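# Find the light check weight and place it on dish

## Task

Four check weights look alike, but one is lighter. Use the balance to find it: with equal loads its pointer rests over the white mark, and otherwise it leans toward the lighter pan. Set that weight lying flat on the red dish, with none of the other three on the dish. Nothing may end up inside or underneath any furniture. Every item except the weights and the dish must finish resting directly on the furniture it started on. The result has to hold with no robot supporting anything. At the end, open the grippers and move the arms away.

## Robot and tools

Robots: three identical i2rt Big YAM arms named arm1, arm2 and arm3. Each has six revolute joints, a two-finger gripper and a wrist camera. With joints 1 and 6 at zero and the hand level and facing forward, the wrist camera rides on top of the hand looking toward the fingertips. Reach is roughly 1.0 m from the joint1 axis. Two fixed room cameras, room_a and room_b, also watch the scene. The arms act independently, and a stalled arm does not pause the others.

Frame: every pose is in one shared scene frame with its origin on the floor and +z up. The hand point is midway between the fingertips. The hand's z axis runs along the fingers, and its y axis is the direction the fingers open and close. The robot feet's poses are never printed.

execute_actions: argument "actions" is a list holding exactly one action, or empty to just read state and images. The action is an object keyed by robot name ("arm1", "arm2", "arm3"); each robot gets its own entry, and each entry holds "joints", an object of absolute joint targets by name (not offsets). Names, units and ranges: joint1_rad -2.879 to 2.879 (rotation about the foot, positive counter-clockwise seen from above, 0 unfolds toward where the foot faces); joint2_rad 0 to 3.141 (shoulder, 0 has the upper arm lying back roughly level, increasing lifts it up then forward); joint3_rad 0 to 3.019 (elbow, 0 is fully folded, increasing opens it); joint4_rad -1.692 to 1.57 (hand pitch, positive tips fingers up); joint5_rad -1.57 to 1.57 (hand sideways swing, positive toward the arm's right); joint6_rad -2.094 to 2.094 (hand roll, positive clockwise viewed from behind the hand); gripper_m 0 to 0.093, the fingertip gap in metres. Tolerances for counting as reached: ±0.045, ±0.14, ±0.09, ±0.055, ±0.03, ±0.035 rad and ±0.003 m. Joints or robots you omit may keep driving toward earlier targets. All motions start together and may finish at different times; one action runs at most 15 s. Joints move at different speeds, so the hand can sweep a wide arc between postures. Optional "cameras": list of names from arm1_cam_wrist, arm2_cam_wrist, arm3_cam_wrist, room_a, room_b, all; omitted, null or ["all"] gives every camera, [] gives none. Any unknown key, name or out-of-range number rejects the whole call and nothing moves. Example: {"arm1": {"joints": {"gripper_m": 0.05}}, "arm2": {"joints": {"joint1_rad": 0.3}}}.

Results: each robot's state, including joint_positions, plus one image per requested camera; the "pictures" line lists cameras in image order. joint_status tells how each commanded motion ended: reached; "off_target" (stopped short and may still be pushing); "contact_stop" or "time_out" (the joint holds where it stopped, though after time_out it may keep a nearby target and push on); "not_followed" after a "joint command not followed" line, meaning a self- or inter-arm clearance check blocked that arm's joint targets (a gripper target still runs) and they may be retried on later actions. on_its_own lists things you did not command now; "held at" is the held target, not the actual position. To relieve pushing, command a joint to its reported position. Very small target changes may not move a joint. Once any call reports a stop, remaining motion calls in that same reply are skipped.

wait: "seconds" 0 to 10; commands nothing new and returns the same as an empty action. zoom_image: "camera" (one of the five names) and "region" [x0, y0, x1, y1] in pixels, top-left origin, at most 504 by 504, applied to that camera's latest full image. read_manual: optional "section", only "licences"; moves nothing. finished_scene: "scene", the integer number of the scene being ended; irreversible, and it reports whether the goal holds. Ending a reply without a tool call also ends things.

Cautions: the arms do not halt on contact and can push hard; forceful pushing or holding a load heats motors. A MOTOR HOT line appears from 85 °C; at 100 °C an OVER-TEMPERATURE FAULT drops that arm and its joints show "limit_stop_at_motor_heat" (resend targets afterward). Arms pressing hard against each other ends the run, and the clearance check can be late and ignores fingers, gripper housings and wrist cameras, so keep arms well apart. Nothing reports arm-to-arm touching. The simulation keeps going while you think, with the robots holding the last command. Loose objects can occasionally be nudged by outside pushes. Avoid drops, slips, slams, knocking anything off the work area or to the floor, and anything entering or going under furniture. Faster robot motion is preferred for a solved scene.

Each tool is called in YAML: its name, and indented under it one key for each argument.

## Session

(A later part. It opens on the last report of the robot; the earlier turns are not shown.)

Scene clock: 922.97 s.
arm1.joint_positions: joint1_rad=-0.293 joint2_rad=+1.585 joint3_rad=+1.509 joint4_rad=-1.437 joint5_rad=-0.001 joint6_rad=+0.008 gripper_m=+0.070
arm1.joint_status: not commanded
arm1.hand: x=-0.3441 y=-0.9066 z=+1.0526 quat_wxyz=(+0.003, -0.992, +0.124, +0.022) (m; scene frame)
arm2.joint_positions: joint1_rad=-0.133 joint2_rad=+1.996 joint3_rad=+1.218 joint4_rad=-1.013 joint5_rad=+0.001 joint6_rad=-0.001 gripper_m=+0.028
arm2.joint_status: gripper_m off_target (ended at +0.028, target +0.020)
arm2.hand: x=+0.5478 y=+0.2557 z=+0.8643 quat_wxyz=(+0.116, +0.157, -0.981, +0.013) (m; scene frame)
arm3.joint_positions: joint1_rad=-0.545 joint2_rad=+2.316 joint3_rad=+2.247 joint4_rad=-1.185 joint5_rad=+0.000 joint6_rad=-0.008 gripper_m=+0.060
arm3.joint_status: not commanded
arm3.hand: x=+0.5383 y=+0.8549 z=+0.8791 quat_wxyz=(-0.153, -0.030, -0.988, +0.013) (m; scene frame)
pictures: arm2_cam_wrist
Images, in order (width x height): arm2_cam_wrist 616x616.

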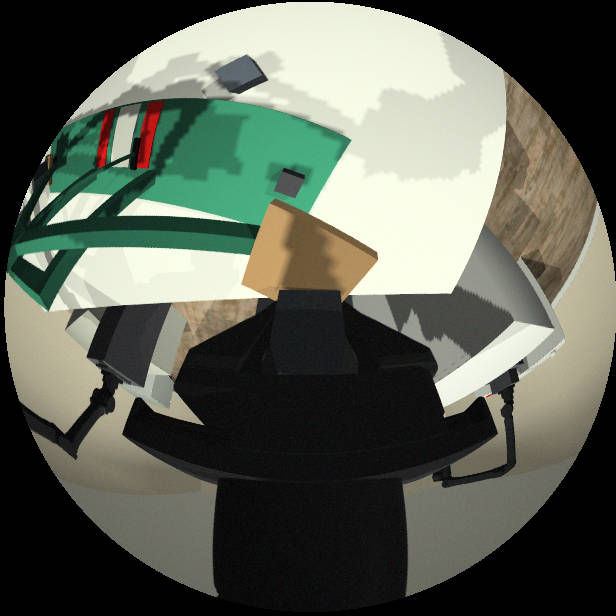

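Gripped. Transfer; Q may slide off (fine).

execute_actions:
  actions:
    - {"arm2":{"joints":{"joint2_rad":1.65,"joint3_rad":1.4}}}
  cameras: []

execute_actions:
  actions:
    - {"arm2":{"joints":{"joint1_rad":-1.55,"joint2_rad":1.9,"joint3_rad":1.69,"joint4_rad":-1.09}}}
  cameras: []

execute_actions:
  actions:
    - {"arm2":{"joints":{"joint2_rad":2.35}}}
  cameras: ["arm2_cam_wrist","room_b"]

Scene clock: 925.60 s.
arm1.joint_positions: joint1_rad=-0.293 joint2_rad=+1.585 joint3_rad=+1.509 joint4_rad=-1.437 joint5_rad=-0.001 joint6_rad=+0.008 gripper_m=+0.070
arm1.joint_status: not commanded
arm1.hand: x=-0.3441 y=-0.9066 z=+1.0526 quat_wxyz=(+0.003, -0.992, +0.124, +0.022) (m; scene frame)
arm2.joint_positions: joint1_rad=-0.133 joint2_rad=+1.648 joint3_rad=+1.388 joint4_rad=-1.004 joint5_rad=+0.003 joint6_rad=-0.001 gripper_m=+0.028
arm2.joint_status: all done
arm2.hand: x=+0.6505 y=+0.2862 z=+1.0934 quat_wxyz=(-0.144, +0.154, -0.977, -0.027) (m; scene frame)
arm3.joint_positions: joint1_rad=-0.545 joint2_rad=+2.316 joint3_rad=+2.247 joint4_rad=-1.185 joint5_rad=+0.000 joint6_rad=-0.008 gripper_m=+0.060
arm3.joint_status: not commanded
arm3.hand: x=+0.5383 y=+0.8549 z=+0.8791 quat_wxyz=(-0.153, -0.030, -0.988, +0.013) (m; scene frame)
pictures: none
No camera images: the call's "cameras" was empty. Leave "cameras" out to get every camera's image.

Scene clock: 927.47 s.
arm1.joint_positions: joint1_rad=-0.293 joint2_rad=+1.585 joint3_rad=+1.509 joint4_rad=-1.437 joint5_rad=-0.001 joint6_rad=+0.008 gripper_m=+0.070
arm1.joint_status: not commanded
arm1.hand: x=-0.3441 y=-0.9066 z=+1.0526 quat_wxyz=(+0.003, -0.992, +0.124, +0.022) (m; scene frame)
arm2.joint_positions: joint1_rad=-1.559 joint2_rad=+1.914 joint3_rad=+1.650 joint4_rad=-1.077 joint5_rad=+0.003 joint6_rad=-0.001 gripper_m=+0.028
arm2.joint_status: all done
arm2.hand: x=+0.3974 y=-0.4588 z=+1.0478 quat_wxyz=(-0.088, -0.523, -0.845, +0.063) (m; scene frame)
arm3.joint_positions: joint1_rad=-0.545 joint2_rad=+2.316 joint3_rad=+2.247 joint4_rad=-1.185 joint5_rad=+0.000 joint6_rad=-0.008 gripper_m=+0.060
arm3.joint_status: not commanded
arm3.hand: x=+0.5383 y=+0.8549 z=+0.8791 quat_wxyz=(-0.153, -0.030, -0.988, +0.013) (m; scene frame)
pictures: none
No camera images: the call's "cameras" was empty. Leave "cameras" out to get every camera's image.

Scene clock: 928.70 s.
arm1.joint_positions: joint1_rad=-0.293 joint2_rad=+1.585 joint3_rad=+1.509 joint4_rad=-1.437 joint5_rad=-0.001 joint6_rad=+0.008 gripper_m=+0.070
arm1.joint_status: not commanded
arm1.hand: x=-0.3441 y=-0.9066 z=+1.0526 quat_wxyz=(+0.003, -0.992, +0.124, +0.022) (m; scene frame)
arm2.joint_positions: joint1_rad=-1.558 joint2_rad=+2.330 joint3_rad=+1.695 joint4_rad=-1.082 joint5_rad=+0.001 joint6_rad=+0.002 gripper_m=+0.028
arm2.joint_status: all done
arm2.hand: x=+0.3787 y=-0.4257 z=+0.8114 quat_wxyz=(+0.071, -0.526, -0.846, -0.037) (m; scene frame)
arm3.joint_positions: joint1_rad=-0.545 joint2_rad=+2.316 joint3_rad=+2.247 joint4_rad=-1.185 joint5_rad=+0.000 joint6_rad=-0.008 gripper_m=+0.060
arm3.joint_status: not commanded
arm3.hand: x=+0.5383 y=+0.8549 z=+0.8791 quat_wxyz=(-0.153, -0.030, -0.988, +0.013) (m; scene frame)
pictures: arm2_cam_wrist, room_b
Images, in order (width x height): arm2_cam_wrist 616x616, room_b 896x504.

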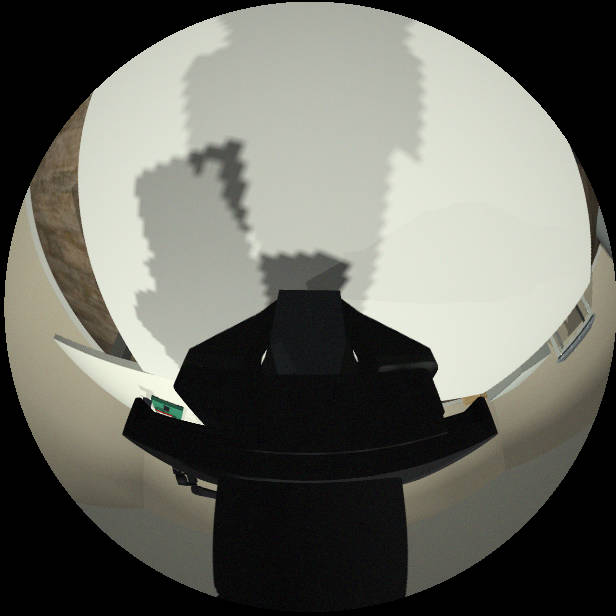

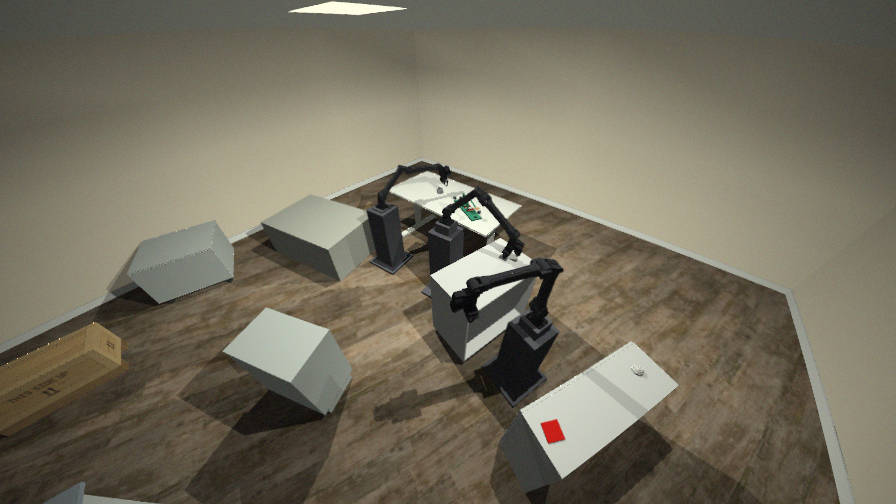

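execute_actions:
  actions:
    - {"arm2":{"joints":{"joint3_rad":1.6}}}
  cameras: []

execute_actions:
  actions:
    - {"arm2":{"joints":{"gripper_m":0.06}}}
  cameras: []

execute_actions:
  actions:
    - {"arm2":{"joints":{"joint2_rad":1.8}}}
  cameras: []

execute_actions:
  actions:
    - {"arm2":{"joints":{"joint1_rad":-0.5,"joint2_rad":1.7,"joint3_rad":1.5}},"arm1":{"joints":{"joint1_rad":-1.95,"joint2_rad":1.95,"joint3_rad":1.82,"joint4_rad":-1.16}}}
  cameras: ["arm1_cam_wrist","room_b"]

Scene clock: 931.83 s.
arm1.joint_positions: joint1_rad=-0.293 joint2_rad=+1.585 joint3_rad=+1.509 joint4_rad=-1.437 joint5_rad=-0.001 joint6_rad=+0.008 gripper_m=+0.070
arm1.joint_status: not commanded
arm1.hand: x=-0.3441 y=-0.9066 z=+1.0526 quat_wxyz=(+0.003, -0.992, +0.124, +0.022) (m; scene frame)
arm2.joint_positions: joint1_rad=-1.558 joint2_rad=+2.322 joint3_rad=+1.627 joint4_rad=-1.083 joint5_rad=-0.001 joint6_rad=+0.003 gripper_m=+0.028
arm2.joint_status: all done
arm2.hand: x=+0.3654 y=-0.3980 z=+0.7987 quat_wxyz=(+0.096, -0.526, -0.844, -0.054) (m; scene frame)
arm3.joint_positions: joint1_rad=-0.545 joint2_rad=+2.316 joint3_rad=+2.247 joint4_rad=-1.185 joint5_rad=+0.000 joint6_rad=-0.008 gripper_m=+0.060
arm3.joint_status: not commanded
arm3.hand: x=+0.5383 y=+0.8549 z=+0.8791 quat_wxyz=(-0.153, -0.030, -0.988, +0.013) (m; scene frame)
pictures: none
No camera images: the call's "cameras" was empty. Leave "cameras" out to get every camera's image.

Scene clock: 932.57 s.
arm1.joint_positions: joint1_rad=-0.293 joint2_rad=+1.585 joint3_rad=+1.509 joint4_rad=-1.437 joint5_rad=-0.001 joint6_rad=+0.008 gripper_m=+0.070
arm1.joint_status: not commanded
arm1.hand: x=-0.3441 y=-0.9066 z=+1.0526 quat_wxyz=(+0.003, -0.992, +0.124, +0.022) (m; scene frame)
arm2.joint_positions: joint1_rad=-1.560 joint2_rad=+2.322 joint3_rad=+1.627 joint4_rad=-1.085 joint5_rad=+0.006 joint6_rad=+0.003 gripper_m=+0.060
arm2.joint_status: all done
arm2.hand: x=+0.3629 y=-0.3987 z=+0.7993 quat_wxyz=(+0.099, -0.526, -0.843, -0.051) (m; scene frame)
arm3.joint_positions: joint1_rad=-0.545 joint2_rad=+2.316 joint3_rad=+2.247 joint4_rad=-1.185 joint5_rad=+0.000 joint6_rad=-0.008 gripper_m=+0.060
arm3.joint_status: not commanded
arm3.hand: x=+0.5383 y=+0.8549 z=+0.8791 quat_wxyz=(-0.153, -0.030, -0.988, +0.013) (m; scene frame)
pictures: none
No camera images: the call's "cameras" was empty. Leave "cameras" out to get every camera's image.

Scene clock: 934.13 s.
arm1.joint_positions: joint1_rad=-0.293 joint2_rad=+1.585 joint3_rad=+1.509 joint4_rad=-1.437 joint5_rad=-0.001 joint6_rad=+0.008 gripper_m=+0.070
arm1.joint_status: not commanded
arm1.hand: x=-0.3441 y=-0.9066 z=+1.0526 quat_wxyz=(+0.003, -0.992, +0.124, +0.022) (m; scene frame)
arm2.joint_positions: joint1_rad=-1.560 joint2_rad=+1.791 joint3_rad=+1.592 joint4_rad=-1.085 joint5_rad=+0.003 joint6_rad=+0.003 gripper_m=+0.060
arm2.joint_status: all done
arm2.hand: x=+0.3871 y=-0.4386 z=+1.0963 quat_wxyz=(-0.112, -0.523, -0.841, +0.078) (m; scene frame)
arm3.joint_positions: joint1_rad=-0.545 joint2_rad=+2.316 joint3_rad=+2.247 joint4_rad=-1.185 joint5_rad=+0.000 joint6_rad=-0.008 gripper_m=+0.060
arm3.joint_status: not commanded
arm3.hand: x=+0.5383 y=+0.8549 z=+0.8791 quat_wxyz=(-0.153, -0.030, -0.988, +0.013) (m; scene frame)
pictures: none
No camera images: the call's "cameras" was empty. Leave "cameras" out to get every camera's image.

Scene clock: 936.07 s.
arm1.joint_positions: joint1_rad=-1.959 joint2_rad=+1.958 joint3_rad=+1.781 joint4_rad=-1.162 joint5_rad=+0.003 joint6_rad=+0.008 gripper_m=+0.070
arm1.joint_status: all done
arm1.hand: x=+0.3515 y=-0.4006 z=+0.9770 quat_wxyz=(+0.100, -0.572, +0.812, +0.062) (m; scene frame)
arm2.joint_positions: joint1_rad=-0.490 joint2_rad=+1.703 joint3_rad=+1.514 joint4_rad=-1.085 joint5_rad=-0.001 joint6_rad=+0.003 gripper_m=+0.060
arm2.joint_status: all done
arm2.hand: x=+0.7014 y=+0.0879 z=+1.1111 quat_wxyz=(-0.140, -0.023, -0.990, -0.001) (m; scene frame)
arm3.joint_positions: joint1_rad=-0.545 joint2_rad=+2.316 joint3_rad=+2.247 joint4_rad=-1.185 joint5_rad=+0.000 joint6_rad=-0.008 gripper_m=+0.060
arm3.joint_status: not commanded
arm3.hand: x=+0.5383 y=+0.8549 z=+0.8791 quat_wxyz=(-0.153, -0.030, -0.988, +0.013) (m; scene frame)
pictures: arm1_cam_wrist, room_b
Images, in order (width x height): arm1_cam_wrist 616x616, room_b 896x504.

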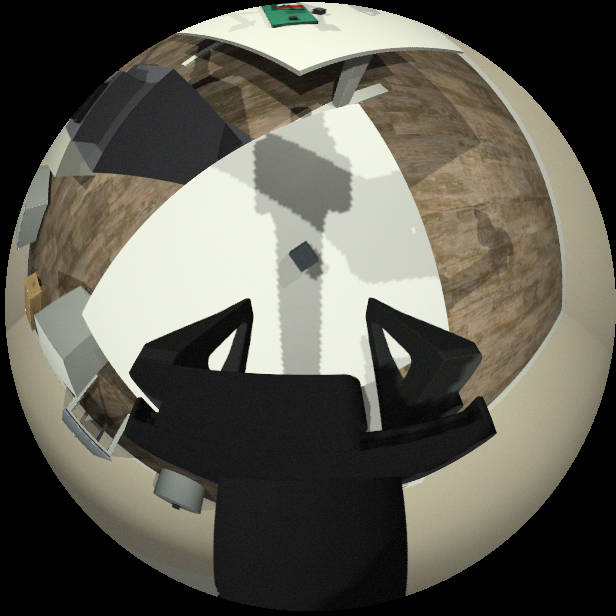

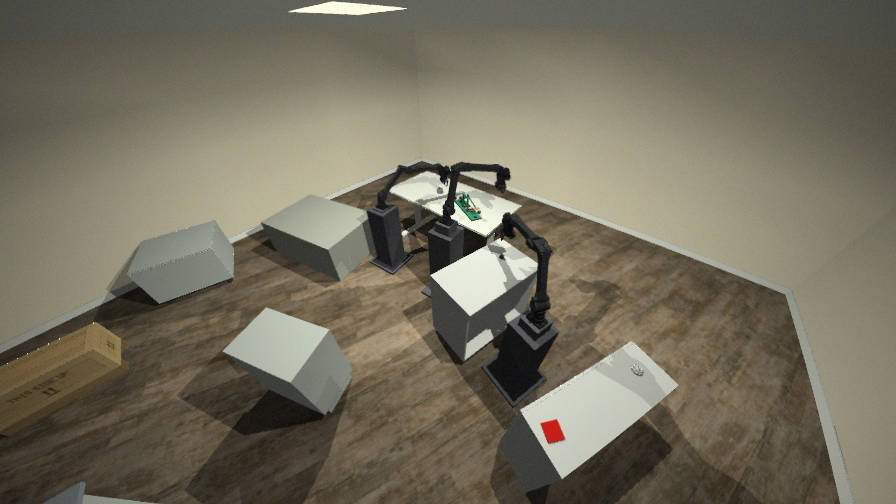

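execute_actions:
  actions:
    - {"arm1":{"joints":{"joint2_rad":2.28,"joint3_rad":1.82,"joint6_rad":0.6}}}
  cameras: ["arm1_cam_wrist"]

Scene clock: 942.57 s.
arm1.joint_positions: joint1_rad=-1.959 joint2_rad=+2.271 joint3_rad=+1.812 joint4_rad=-1.164 joint5_rad=-0.001 joint6_rad=+0.584 gripper_m=+0.070
arm1.joint_status: all done
arm1.hand: x=+0.3492 y=-0.4131 z=+0.7893 quat_wxyz=(-0.010, -0.319, +0.947, -0.023) (m; scene frame)
arm2.joint_positions: joint1_rad=-0.490 joint2_rad=+1.703 joint3_rad=+1.514 joint4_rad=-1.085 joint5_rad=-0.001 joint6_rad=+0.003 gripper_m=+0.060
arm2.joint_status: not commanded
arm2.hand: x=+0.7014 y=+0.0879 z=+1.1111 quat_wxyz=(-0.140, -0.023, -0.990, -0.001) (m; scene frame)
arm3.joint_positions: joint1_rad=-0.545 joint2_rad=+2.316 joint3_rad=+2.247 joint4_rad=-1.185 joint5_rad=+0.000 joint6_rad=-0.008 gripper_m=+0.060
arm3.joint_status: not commanded
arm3.hand: x=+0.5383 y=+0.8549 z=+0.8791 quat_wxyz=(-0.153, -0.030, -0.988, +0.013) (m; scene frame)
pictures: arm1_cam_wrist
Images, in order (width x height): arm1_cam_wrist 616x616.

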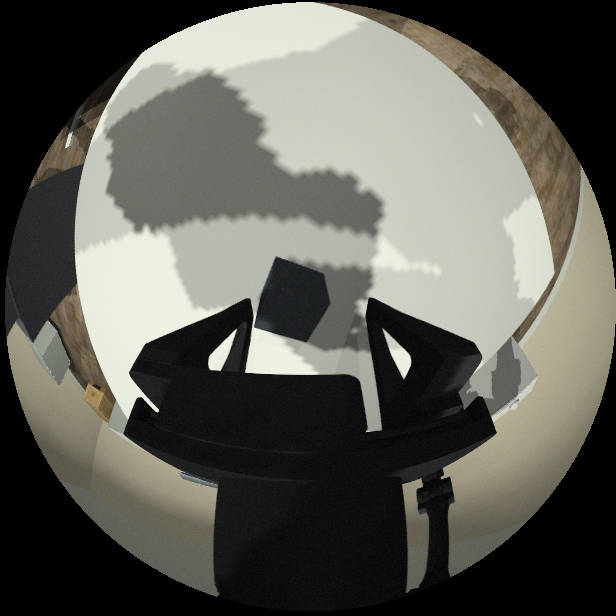

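Roughly aligned; close.

execute_actions:
  actions:
    - {"arm1":{"joints":{"gripper_m":0.02}}}
  cameras: ["arm1_cam_wrist"]

execute_actions:
  actions:
    - {"arm1":{"joints":{"joint2_rad":1.7}}}
  cameras: ["arm1_cam_wrist"]

Scene clock: 944.70 s.
arm1.joint_positions: joint1_rad=-1.959 joint2_rad=+2.271 joint3_rad=+1.812 joint4_rad=-1.164 joint5_rad=+0.000 joint6_rad=+0.585 gripper_m=+0.030
arm1.joint_status: gripper_m off_target (ended at +0.030, target +0.020)
arm1.hand: x=+0.3490 y=-0.4130 z=+0.7893 quat_wxyz=(-0.010, -0.319, +0.947, -0.023) (m; scene frame)
arm2.joint_positions: joint1_rad=-0.490 joint2_rad=+1.703 joint3_rad=+1.514 joint4_rad=-1.085 joint5_rad=-0.001 joint6_rad=+0.003 gripper_m=+0.060
arm2.joint_status: not commanded
arm2.hand: x=+0.7014 y=+0.0879 z=+1.1111 quat_wxyz=(-0.140, -0.023, -0.990, -0.001) (m; scene frame)
arm3.joint_positions: joint1_rad=-0.545 joint2_rad=+2.316 joint3_rad=+2.247 joint4_rad=-1.185 joint5_rad=+0.000 joint6_rad=-0.008 gripper_m=+0.060
arm3.joint_status: not commanded
arm3.hand: x=+0.5383 y=+0.8549 z=+0.8791 quat_wxyz=(-0.153, -0.030, -0.988, +0.013) (m; scene frame)
pictures: arm1_cam_wrist
Images, in order (width x height): arm1_cam_wrist 616x616.

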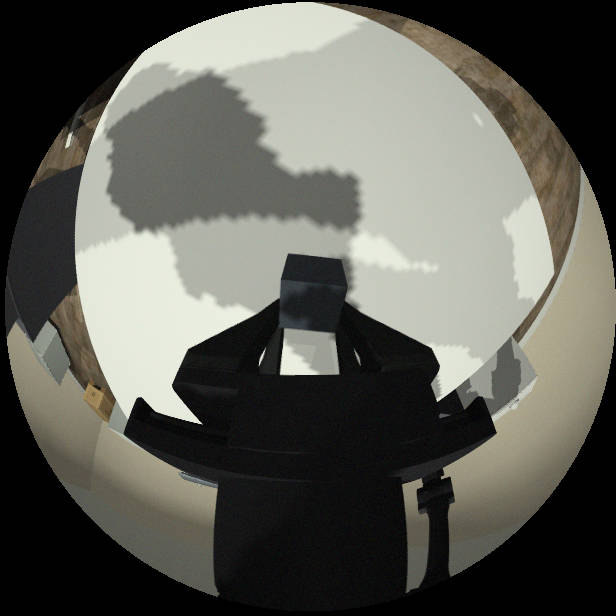

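Scene clock: 946.63 s.
arm1.joint_positions: joint1_rad=-1.959 joint2_rad=+1.692 joint3_rad=+1.815 joint4_rad=-1.164 joint5_rad=+0.000 joint6_rad=+0.585 gripper_m=+0.030
arm1.joint_status: all done
arm1.hand: x=+0.3409 y=-0.4209 z=+1.1605 quat_wxyz=(+0.167, -0.310, +0.914, +0.204) (m; scene frame)
arm2.joint_positions: joint1_rad=-0.490 joint2_rad=+1.703 joint3_rad=+1.514 joint4_rad=-1.085 joint5_rad=-0.001 joint6_rad=+0.003 gripper_m=+0.060
arm2.joint_status: not commanded
arm2.hand: x=+0.7014 y=+0.0879 z=+1.1111 quat_wxyz=(-0.140, -0.023, -0.990, -0.001) (m; scene frame)
arm3.joint_positions: joint1_rad=-0.545 joint2_rad=+2.316 joint3_rad=+2.247 joint4_rad=-1.185 joint5_rad=+0.000 joint6_rad=-0.008 gripper_m=+0.060
arm3.joint_status: not commanded
arm3.hand: x=+0.5383 y=+0.8549 z=+0.8791 quat_wxyz=(-0.153, -0.030, -0.988, +0.013) (m; scene frame)
pictures: arm1_cam_wrist
Images, in order (width x height): arm1_cam_wrist 616x616.

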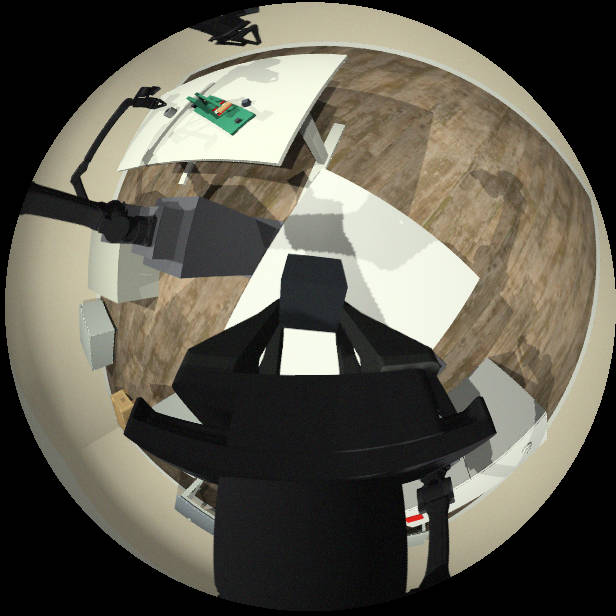

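execute_actions:
  actions:
    - {"arm1":{"joints":{"joint1_rad":0.95,"joint2_rad":1.6,"joint3_rad":1.3,"joint4_rad":-1.2,"joint6_rad":0}}}
  cameras: ["arm1_cam_wrist","room_b"]

Scene clock: 950.07 s.
arm1.joint_positions: joint1_rad=+0.958 joint2_rad=+1.604 joint3_rad=+1.305 joint4_rad=-1.185 joint5_rad=-0.001 joint6_rad=+0.014 gripper_m=+0.030
arm1.joint_status: all done
arm1.hand: x=-0.1271 y=-1.4374 z=+0.9717 quat_wxyz=(-0.026, -0.878, -0.477, +0.031) (m; scene frame)
arm2.joint_positions: joint1_rad=-0.490 joint2_rad=+1.703 joint3_rad=+1.514 joint4_rad=-1.085 joint5_rad=-0.001 joint6_rad=+0.003 gripper_m=+0.060
arm2.joint_status: not commanded
arm2.hand: x=+0.7014 y=+0.0879 z=+1.1111 quat_wxyz=(-0.140, -0.023, -0.990, -0.001) (m; scene frame)
arm3.joint_positions: joint1_rad=-0.545 joint2_rad=+2.316 joint3_rad=+2.247 joint4_rad=-1.185 joint5_rad=+0.000 joint6_rad=-0.008 gripper_m=+0.060
arm3.joint_status: not commanded
arm3.hand: x=+0.5383 y=+0.8549 z=+0.8791 quat_wxyz=(-0.153, -0.030, -0.988, +0.013) (m; scene frame)
pictures: arm1_cam_wrist, room_b
Images, in order (width x height): arm1_cam_wrist 616x616, room_b 896x504.

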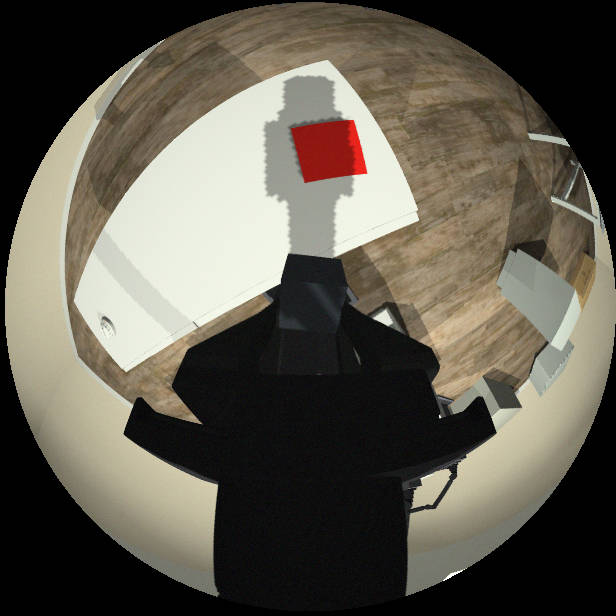

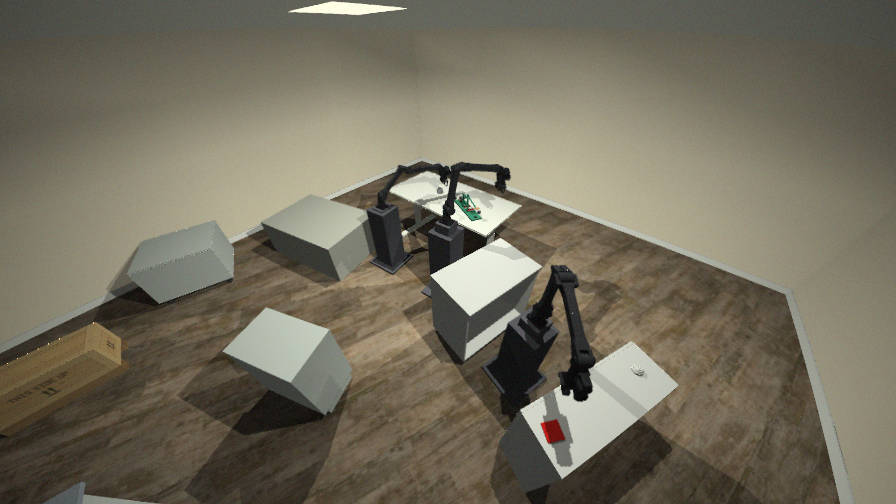

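execute_actions:
  actions:
    - {"arm1":{"joints":{"joint1_rad":0.89,"joint2_rad":2.0,"joint3_rad":1.6,"joint4_rad":-1.1}}}
  cameras: ["arm1_cam_wrist"]

Scene clock: 952.53 s.
arm1.joint_positions: joint1_rad=+0.886 joint2_rad=+2.002 joint3_rad=+1.554 joint4_rad=-1.106 joint5_rad=-0.001 joint6_rad=+0.014 gripper_m=+0.030
arm1.joint_status: all done
arm1.hand: x=-0.2147 y=-1.4996 z=+0.8561 quat_wxyz=(-0.008, -0.895, -0.446, +0.001) (m; scene frame)
arm2.joint_positions: joint1_rad=-0.490 joint2_rad=+1.703 joint3_rad=+1.514 joint4_rad=-1.085 joint5_rad=-0.001 joint6_rad=+0.003 gripper_m=+0.060
arm2.joint_status: not commanded
arm2.hand: x=+0.7014 y=+0.0879 z=+1.1111 quat_wxyz=(-0.140, -0.023, -0.990, -0.001) (m; scene frame)
arm3.joint_positions: joint1_rad=-0.545 joint2_rad=+2.316 joint3_rad=+2.247 joint4_rad=-1.185 joint5_rad=+0.000 joint6_rad=-0.008 gripper_m=+0.060
arm3.joint_status: not commanded
arm3.hand: x=+0.5383 y=+0.8549 z=+0.8791 quat_wxyz=(-0.153, -0.030, -0.988, +0.013) (m; scene frame)
pictures: arm1_cam_wrist
Images, in order (width x height): arm1_cam_wrist 616x616.

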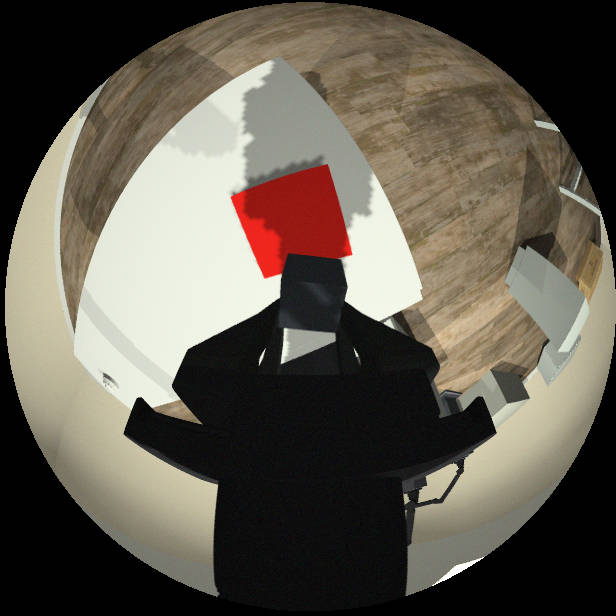

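execute_actions:
  actions:
    - {"arm1":{"joints":{"joint1_rad":0.92,"joint2_rad":2.25,"joint3_rad":1.9,"joint4_rad":-1.2}}}
  cameras: ["arm1_cam_wrist"]

Scene clock: 954.70 s.
arm1.joint_positions: joint1_rad=+0.918 joint2_rad=+2.235 joint3_rad=+1.845 joint4_rad=-1.188 joint5_rad=-0.001 joint6_rad=+0.014 gripper_m=+0.030
arm1.joint_status: all done
arm1.hand: x=-0.2381 y=-1.5685 z=+0.8167 quat_wxyz=(-0.003, -0.888, -0.460, -0.010) (m; scene frame)
arm2.joint_positions: joint1_rad=-0.490 joint2_rad=+1.703 joint3_rad=+1.514 joint4_rad=-1.085 joint5_rad=-0.001 joint6_rad=+0.003 gripper_m=+0.060
arm2.joint_status: not commanded
arm2.hand: x=+0.7014 y=+0.0879 z=+1.1111 quat_wxyz=(-0.140, -0.023, -0.990, -0.001) (m; scene frame)
arm3.joint_positions: joint1_rad=-0.545 joint2_rad=+2.316 joint3_rad=+2.247 joint4_rad=-1.185 joint5_rad=+0.000 joint6_rad=-0.008 gripper_m=+0.060
arm3.joint_status: not commanded
arm3.hand: x=+0.5383 y=+0.8549 z=+0.8791 quat_wxyz=(-0.153, -0.030, -0.988, +0.013) (m; scene frame)
pictures: arm1_cam_wrist
Images, in order (width x height): arm1_cam_wrist 616x616.

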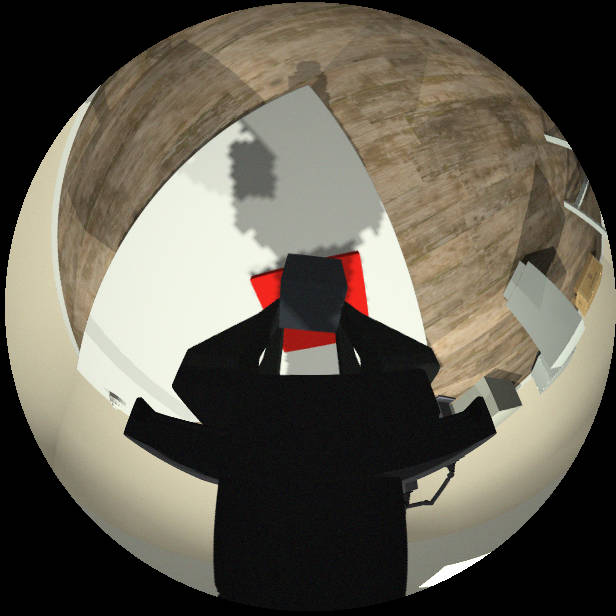

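execute_actions:
  actions:
    - {"arm1":{"joints":{"joint2_rad":2.385,"joint3_rad":2.0,"joint4_rad":-1.2}}}
  cameras: ["arm1_cam_wrist"]

Scene clock: 957.10 s.
arm1.joint_positions: joint1_rad=+0.918 joint2_rad=+2.365 joint3_rad=+1.960 joint4_rad=-1.191 joint5_rad=-0.001 joint6_rad=+0.014 gripper_m=+0.030
arm1.joint_status: all done
arm1.hand: x=-0.2511 y=-1.5885 z=+0.7722 quat_wxyz=(+0.002, -0.888, -0.460, -0.017) (m; scene frame)
arm2.joint_positions: joint1_rad=-0.490 joint2_rad=+1.703 joint3_rad=+1.514 joint4_rad=-1.085 joint5_rad=-0.001 joint6_rad=+0.003 gripper_m=+0.060
arm2.joint_status: not commanded
arm2.hand: x=+0.7014 y=+0.0879 z=+1.1111 quat_wxyz=(-0.140, -0.023, -0.990, -0.001) (m; scene frame)
arm3.joint_positions: joint1_rad=-0.545 joint2_rad=+2.316 joint3_rad=+2.247 joint4_rad=-1.185 joint5_rad=+0.000 joint6_rad=-0.008 gripper_m=+0.060
arm3.joint_status: not commanded
arm3.hand: x=+0.5383 y=+0.8549 z=+0.8791 quat_wxyz=(-0.153, -0.030, -0.988, +0.013) (m; scene frame)
pictures: arm1_cam_wrist
Images, in order (width x height): arm1_cam_wrist 616x616.

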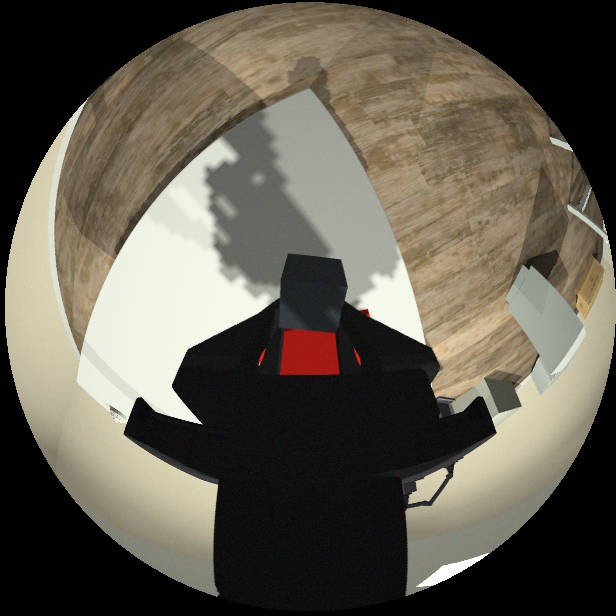

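execute_actions:
  actions:
    - {"arm1":{"joints":{"gripper_m":0.07}}}
  cameras: []

execute_actions:
  actions:
    - {"arm1":{"joints":{"joint2_rad":1.9}}}
  cameras: ["arm1_cam_wrist","room_b"]

Scene clock: 958.80 s.
arm1.joint_positions: joint1_rad=+0.918 joint2_rad=+2.365 joint3_rad=+1.960 joint4_rad=-1.191 joint5_rad=-0.001 joint6_rad=+0.014 gripper_m=+0.070
arm1.joint_status: all done
arm1.hand: x=-0.2511 y=-1.5885 z=+0.7722 quat_wxyz=(+0.002, -0.888, -0.460, -0.017) (m; scene frame)
arm2.joint_positions: joint1_rad=-0.490 joint2_rad=+1.703 joint3_rad=+1.514 joint4_rad=-1.085 joint5_rad=-0.001 joint6_rad=+0.003 gripper_m=+0.060
arm2.joint_status: not commanded
arm2.hand: x=+0.7014 y=+0.0879 z=+1.1111 quat_wxyz=(-0.140, -0.023, -0.990, -0.001) (m; scene frame)
arm3.joint_positions: joint1_rad=-0.545 joint2_rad=+2.316 joint3_rad=+2.247 joint4_rad=-1.185 joint5_rad=+0.000 joint6_rad=-0.008 gripper_m=+0.060
arm3.joint_status: not commanded
arm3.hand: x=+0.5383 y=+0.8549 z=+0.8791 quat_wxyz=(-0.153, -0.030, -0.988, +0.013) (m; scene frame)
pictures: none
No camera images: the call's "cameras" was empty. Leave "cameras" out to get every camera's image.

Scene clock: 960.63 s.
arm1.joint_positions: joint1_rad=+0.918 joint2_rad=+1.880 joint3_rad=+2.003 joint4_rad=-1.191 joint5_rad=-0.001 joint6_rad=+0.014 gripper_m=+0.070
arm1.joint_status: all done
arm1.hand: x=-0.2645 y=-1.6003 z=+1.1230 quat_wxyz=(-0.122, -0.861, -0.445, +0.213) (m; scene frame)
arm2.joint_positions: joint1_rad=-0.490 joint2_rad=+1.703 joint3_rad=+1.514 joint4_rad=-1.085 joint5_rad=-0.001 joint6_rad=+0.003 gripper_m=+0.060
arm2.joint_status: not commanded
arm2.hand: x=+0.7014 y=+0.0879 z=+1.1111 quat_wxyz=(-0.140, -0.023, -0.990, -0.001) (m; scene frame)
arm3.joint_positions: joint1_rad=-0.545 joint2_rad=+2.316 joint3_rad=+2.247 joint4_rad=-1.185 joint5_rad=+0.000 joint6_rad=-0.008 gripper_m=+0.060
arm3.joint_status: not commanded
arm3.hand: x=+0.5383 y=+0.8549 z=+0.8791 quat_wxyz=(-0.153, -0.030, -0.988, +0.013) (m; scene frame)
pictures: arm1_cam_wrist, room_b
Images, in order (width x height): arm1_cam_wrist 616x616, room_b 896x504.

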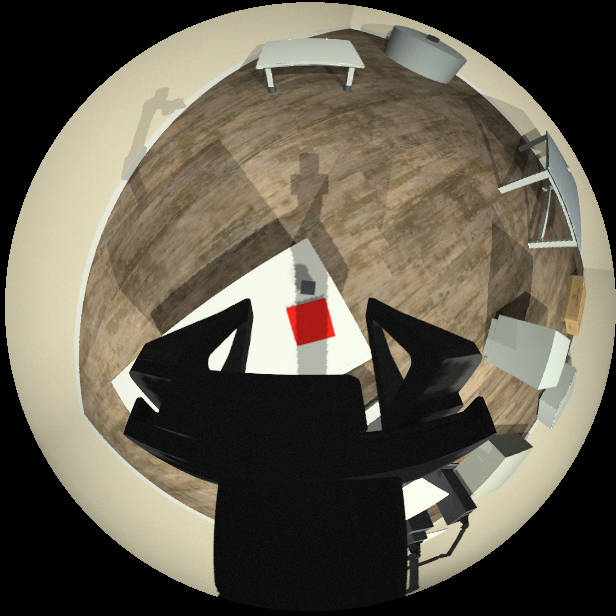

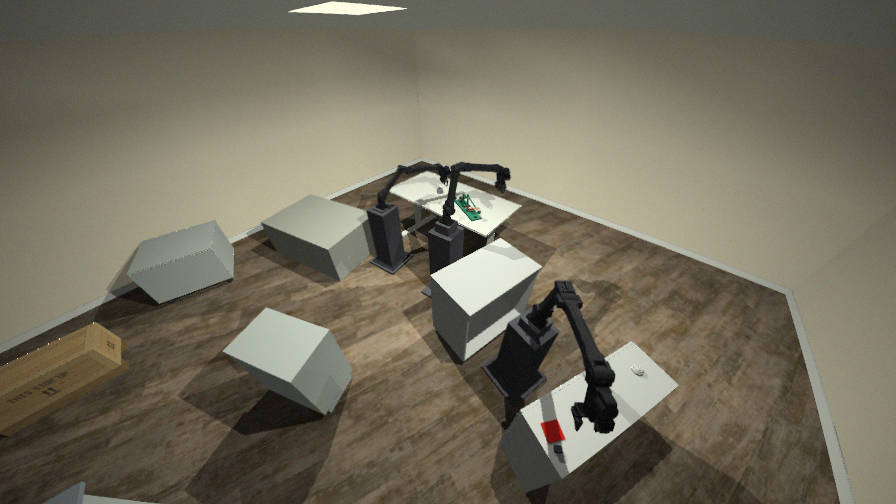

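execute_actions:
  actions:
    - {"arm1":{"joints":{"joint2_rad":2.37,"joint3_rad":1.96}}}
  cameras: ["arm1_cam_wrist"]

Scene clock: 963.07 s.
arm1.joint_positions: joint1_rad=+0.928 joint2_rad=+2.346 joint3_rad=+1.964 joint4_rad=-1.196 joint5_rad=+0.001 joint6_rad=+0.010 gripper_m=+0.070
arm1.joint_status: all done
arm1.hand: x=-0.2484 y=-1.5950 z=+0.7863 quat_wxyz=(-0.002, -0.885, -0.466, -0.009) (m; scene frame)
arm2.joint_positions: joint1_rad=-0.490 joint2_rad=+1.703 joint3_rad=+1.514 joint4_rad=-1.085 joint5_rad=-0.001 joint6_rad=+0.003 gripper_m=+0.060
arm2.joint_status: not commanded
arm2.hand: x=+0.7014 y=+0.0879 z=+1.1111 quat_wxyz=(-0.140, -0.023, -0.990, -0.001) (m; scene frame)
arm3.joint_positions: joint1_rad=-0.545 joint2_rad=+2.316 joint3_rad=+2.247 joint4_rad=-1.185 joint5_rad=+0.000 joint6_rad=-0.008 gripper_m=+0.060
arm3.joint_status: not commanded
arm3.hand: x=+0.5383 y=+0.8549 z=+0.8791 quat_wxyz=(-0.153, -0.030, -0.988, +0.013) (m; scene frame)
pictures: arm1_cam_wrist
Images, in order (width x height): arm1_cam_wrist 616x616.

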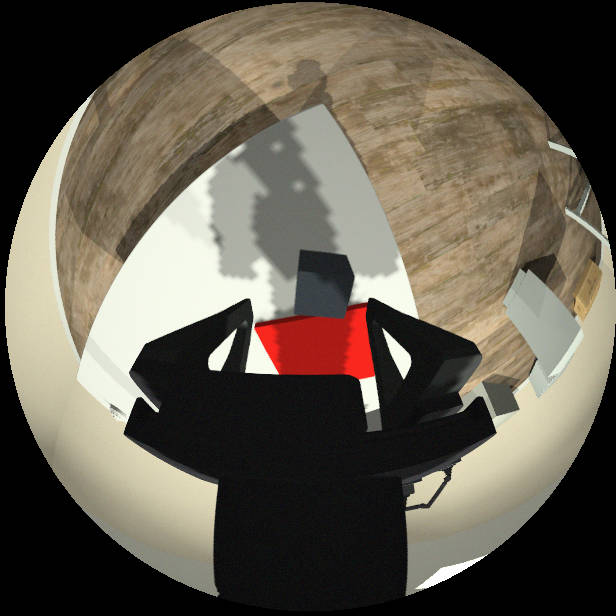

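execute_actions:
  actions:
    - {"arm1":{"joints":{"joint1_rad":0.88,"joint4_rad":-1.13}}}
  cameras: ["arm1_cam_wrist"]

Scene clock: 965.00 s.
arm1.joint_positions: joint1_rad=+0.877 joint2_rad=+2.346 joint3_rad=+1.964 joint4_rad=-1.146 joint5_rad=+0.000 joint6_rad=+0.010 gripper_m=+0.070
arm1.joint_status: all done
arm1.hand: x=-0.2839 y=-1.5849 z=+0.7860 quat_wxyz=(-0.013, -0.896, -0.443, +0.013) (m; scene frame)
arm2.joint_positions: joint1_rad=-0.490 joint2_rad=+1.703 joint3_rad=+1.514 joint4_rad=-1.085 joint5_rad=-0.001 joint6_rad=+0.003 gripper_m=+0.060
arm2.joint_status: not commanded
arm2.hand: x=+0.7014 y=+0.0879 z=+1.1111 quat_wxyz=(-0.140, -0.023, -0.990, -0.001) (m; scene frame)
arm3.joint_positions: joint1_rad=-0.545 joint2_rad=+2.316 joint3_rad=+2.247 joint4_rad=-1.185 joint5_rad=+0.000 joint6_rad=-0.008 gripper_m=+0.060
arm3.joint_status: not commanded
arm3.hand: x=+0.5383 y=+0.8549 z=+0.8791 quat_wxyz=(-0.153, -0.030, -0.988, +0.013) (m; scene frame)
pictures: arm1_cam_wrist
Images, in order (width x height): arm1_cam_wrist 616x616.

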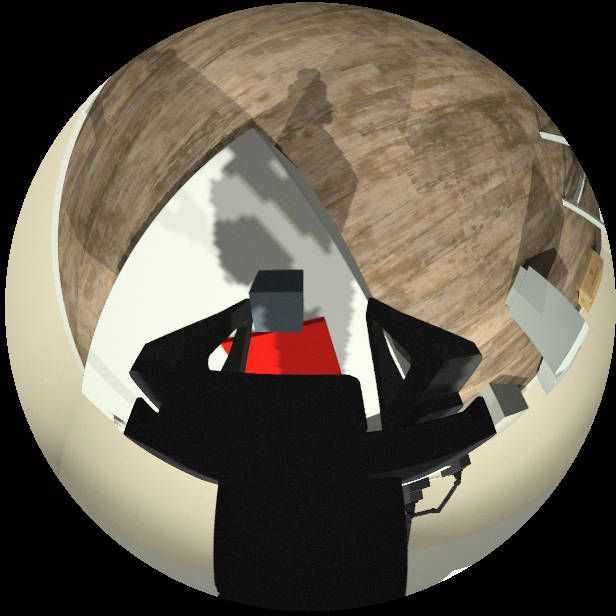

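Overshot, but it's within the fingers; close.

execute_actions:
  actions:
    - {"arm1":{"joints":{"gripper_m":0.02}}}
  cameras: ["arm1_cam_wrist"]

Scene clock: 966.70 s.
arm1.joint_positions: joint1_rad=+0.877 joint2_rad=+2.346 joint3_rad=+1.964 joint4_rad=-1.145 joint5_rad=-0.002 joint6_rad=+0.010 gripper_m=+0.029
arm1.joint_status: gripper_m off_target (ended at +0.029, target +0.020)
arm1.hand: x=-0.2837 y=-1.5853 z=+0.7860 quat_wxyz=(-0.015, -0.896, -0.444, +0.013) (m; scene frame)
arm2.joint_positions: joint1_rad=-0.490 joint2_rad=+1.703 joint3_rad=+1.514 joint4_rad=-1.085 joint5_rad=-0.001 joint6_rad=+0.003 gripper_m=+0.060
arm2.joint_status: not commanded
arm2.hand: x=+0.7014 y=+0.0879 z=+1.1111 quat_wxyz=(-0.140, -0.023, -0.990, -0.001) (m; scene frame)
arm3.joint_positions: joint1_rad=-0.545 joint2_rad=+2.316 joint3_rad=+2.247 joint4_rad=-1.185 joint5_rad=+0.000 joint6_rad=-0.008 gripper_m=+0.060
arm3.joint_status: not commanded
arm3.hand: x=+0.5383 y=+0.8549 z=+0.8791 quat_wxyz=(-0.153, -0.030, -0.988, +0.013) (m; scene frame)
pictures: arm1_cam_wrist
Images, in order (width x height): arm1_cam_wrist 616x616.

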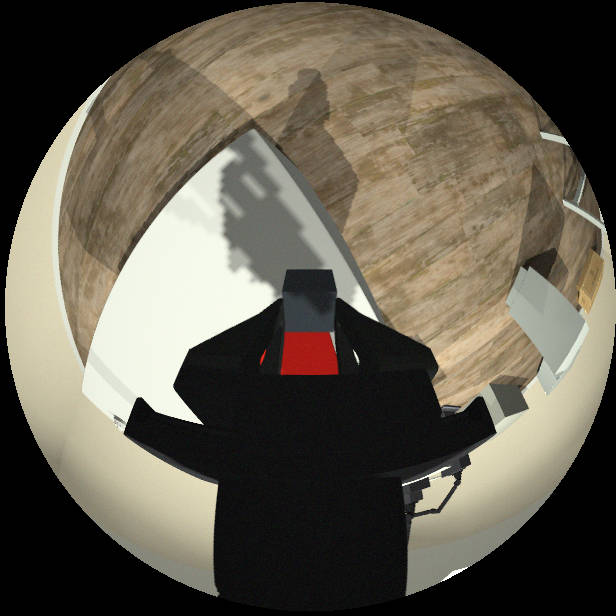

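execute_actions:
  actions:
    - {"arm1":{"joints":{"joint1_rad":0.92,"joint2_rad":2.18,"joint3_rad":1.8,"joint4_rad":-1.2}}}
  cameras: ["arm1_cam_wrist"]

Scene clock: 968.83 s.
arm1.joint_positions: joint1_rad=+0.922 joint2_rad=+2.196 joint3_rad=+1.800 joint4_rad=-1.191 joint5_rad=+0.000 joint6_rad=+0.010 gripper_m=+0.029
arm1.joint_status: all done
arm1.hand: x=-0.2288 y=-1.5591 z=+0.8258 quat_wxyz=(+0.000, -0.886, -0.464, -0.013) (m; scene frame)
arm2.joint_positions: joint1_rad=-0.490 joint2_rad=+1.703 joint3_rad=+1.514 joint4_rad=-1.085 joint5_rad=-0.001 joint6_rad=+0.003 gripper_m=+0.060
arm2.joint_status: not commanded
arm2.hand: x=+0.7014 y=+0.0879 z=+1.1111 quat_wxyz=(-0.140, -0.023, -0.990, -0.001) (m; scene frame)
arm3.joint_positions: joint1_rad=-0.545 joint2_rad=+2.316 joint3_rad=+2.247 joint4_rad=-1.185 joint5_rad=+0.000 joint6_rad=-0.008 gripper_m=+0.060
arm3.joint_status: not commanded
arm3.hand: x=+0.5383 y=+0.8549 z=+0.8791 quat_wxyz=(-0.153, -0.030, -0.988, +0.013) (m; scene frame)
pictures: arm1_cam_wrist
Images, in order (width x height): arm1_cam_wrist 616x616.

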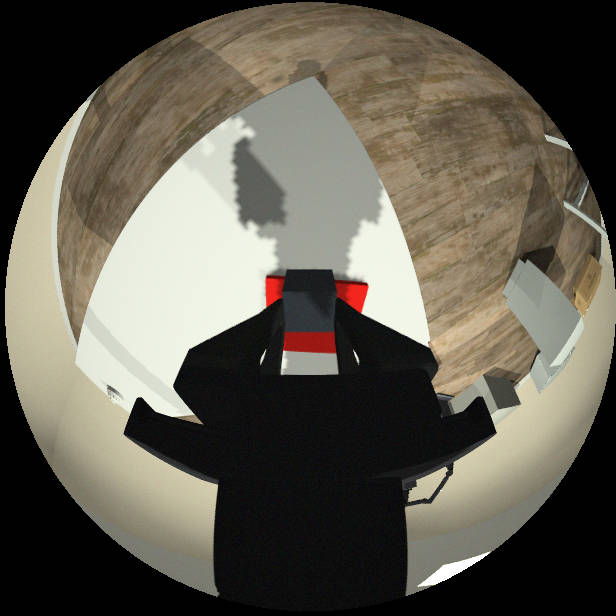

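execute_actions:
  actions:
    - {"arm1":{"joints":{"joint3_rad":1.68,"joint4_rad":-1.11}}}
  cameras: ["arm1_cam_wrist"]

Scene clock: 970.67 s.
arm1.joint_positions: joint1_rad=+0.922 joint2_rad=+2.188 joint3_rad=+1.687 joint4_rad=-1.123 joint5_rad=+0.000 joint6_rad=+0.010 gripper_m=+0.029
arm1.joint_status: all done
arm1.hand: x=-0.2122 y=-1.5354 z=+0.7927 quat_wxyz=(+0.009, -0.885, -0.464, -0.029) (m; scene frame)
arm2.joint_positions: joint1_rad=-0.490 joint2_rad=+1.703 joint3_rad=+1.514 joint4_rad=-1.085 joint5_rad=-0.001 joint6_rad=+0.003 gripper_m=+0.060
arm2.joint_status: not commanded
arm2.hand: x=+0.7014 y=+0.0879 z=+1.1111 quat_wxyz=(-0.140, -0.023, -0.990, -0.001) (m; scene frame)
arm3.joint_positions: joint1_rad=-0.545 joint2_rad=+2.316 joint3_rad=+2.247 joint4_rad=-1.185 joint5_rad=+0.000 joint6_rad=-0.008 gripper_m=+0.060
arm3.joint_status: not commanded
arm3.hand: x=+0.5383 y=+0.8549 z=+0.8791 quat_wxyz=(-0.153, -0.030, -0.988, +0.013) (m; scene frame)
pictures: arm1_cam_wrist
Images, in order (width x height): arm1_cam_wrist 616x616.

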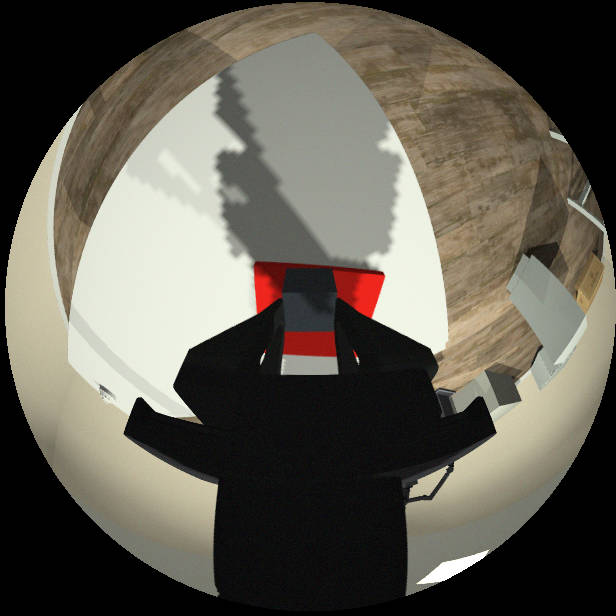

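execute_actions:
  actions:
    - {"arm1":{"joints":{"gripper_m":0.07}}}
  cameras: []

execute_actions:
  actions:
    - {"arm1":{"joints":{"joint2_rad":1.8}}}
  cameras: ["arm1_cam_wrist","room_b"]

Scene clock: 973.63 s.
arm1.joint_positions: joint1_rad=+0.922 joint2_rad=+2.188 joint3_rad=+1.687 joint4_rad=-1.123 joint5_rad=+0.000 joint6_rad=+0.010 gripper_m=+0.070
arm1.joint_status: all done
arm1.hand: x=-0.2122 y=-1.5354 z=+0.7927 quat_wxyz=(+0.009, -0.885, -0.464, -0.029) (m; scene frame)
arm2.joint_positions: joint1_rad=-0.490 joint2_rad=+1.703 joint3_rad=+1.514 joint4_rad=-1.085 joint5_rad=-0.001 joint6_rad=+0.003 gripper_m=+0.060
arm2.joint_status: not commanded
arm2.hand: x=+0.7014 y=+0.0879 z=+1.1111 quat_wxyz=(-0.140, -0.023, -0.990, -0.001) (m; scene frame)
arm3.joint_positions: joint1_rad=-0.545 joint2_rad=+2.316 joint3_rad=+2.247 joint4_rad=-1.185 joint5_rad=+0.000 joint6_rad=-0.008 gripper_m=+0.060
arm3.joint_status: not commanded
arm3.hand: x=+0.5383 y=+0.8549 z=+0.8791 quat_wxyz=(-0.153, -0.030, -0.988, +0.013) (m; scene frame)
pictures: none
No camera images: the call's "cameras" was empty. Leave "cameras" out to get every camera's image.

Scene clock: 975.07 s.
arm1.joint_positions: joint1_rad=+0.922 joint2_rad=+1.772 joint3_rad=+1.669 joint4_rad=-1.122 joint5_rad=+0.000 joint6_rad=+0.010 gripper_m=+0.070
arm1.joint_status: all done
arm1.hand: x=-0.2207 y=-1.5425 z=+1.0389 quat_wxyz=(-0.085, -0.874, -0.456, +0.146) (m; scene frame)
arm2.joint_positions: joint1_rad=-0.490 joint2_rad=+1.703 joint3_rad=+1.514 joint4_rad=-1.085 joint5_rad=-0.001 joint6_rad=+0.003 gripper_m=+0.060
arm2.joint_status: not commanded
arm2.hand: x=+0.7014 y=+0.0879 z=+1.1111 quat_wxyz=(-0.140, -0.023, -0.990, -0.001) (m; scene frame)
arm3.joint_positions: joint1_rad=-0.545 joint2_rad=+2.316 joint3_rad=+2.247 joint4_rad=-1.185 joint5_rad=+0.000 joint6_rad=-0.008 gripper_m=+0.060
arm3.joint_status: not commanded
arm3.hand: x=+0.5383 y=+0.8549 z=+0.8791 quat_wxyz=(-0.153, -0.030, -0.988, +0.013) (m; scene frame)
pictures: arm1_cam_wrist, room_b
Images, in order (width x height): arm1_cam_wrist 616x616, room_b 896x504.

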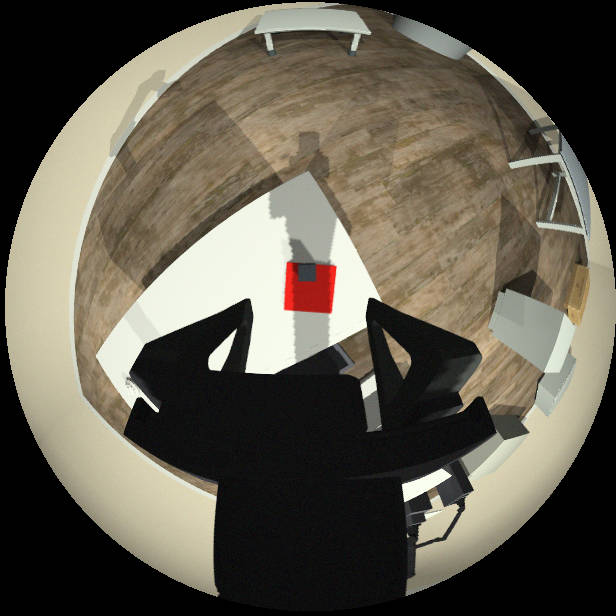

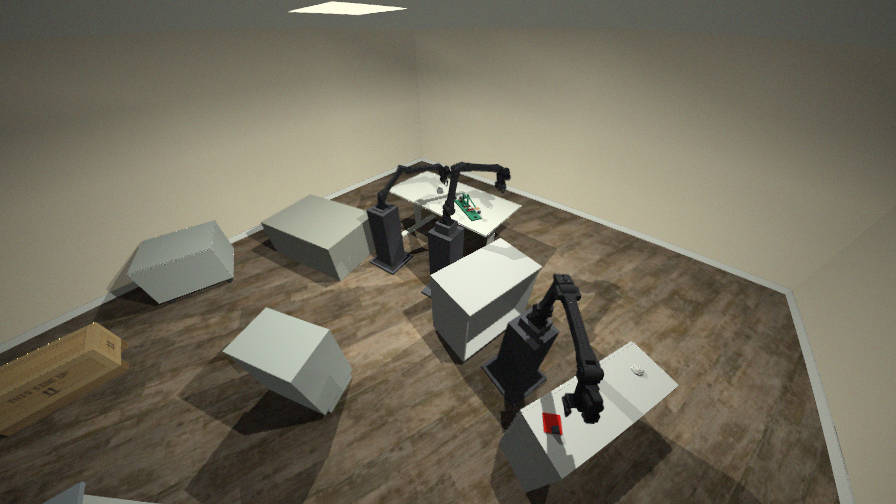

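zoom_image:
  camera: "arm1_cam_wrist"
  region: [250,230,370,330]

Region (250, 230, 370, 330) of arm1_cam_wrist's 616x616 image, scaled by 4.200, with more detail than that image has.

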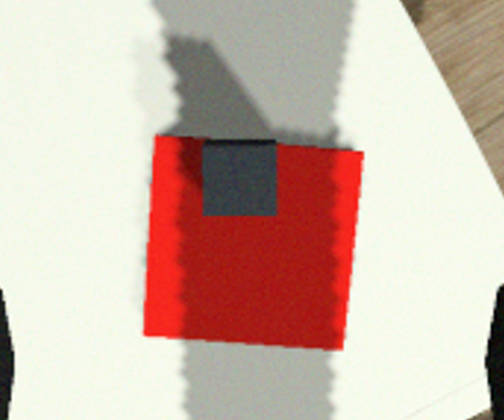

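finished_scene:
  scene: 1

The scene is finished: the task was done.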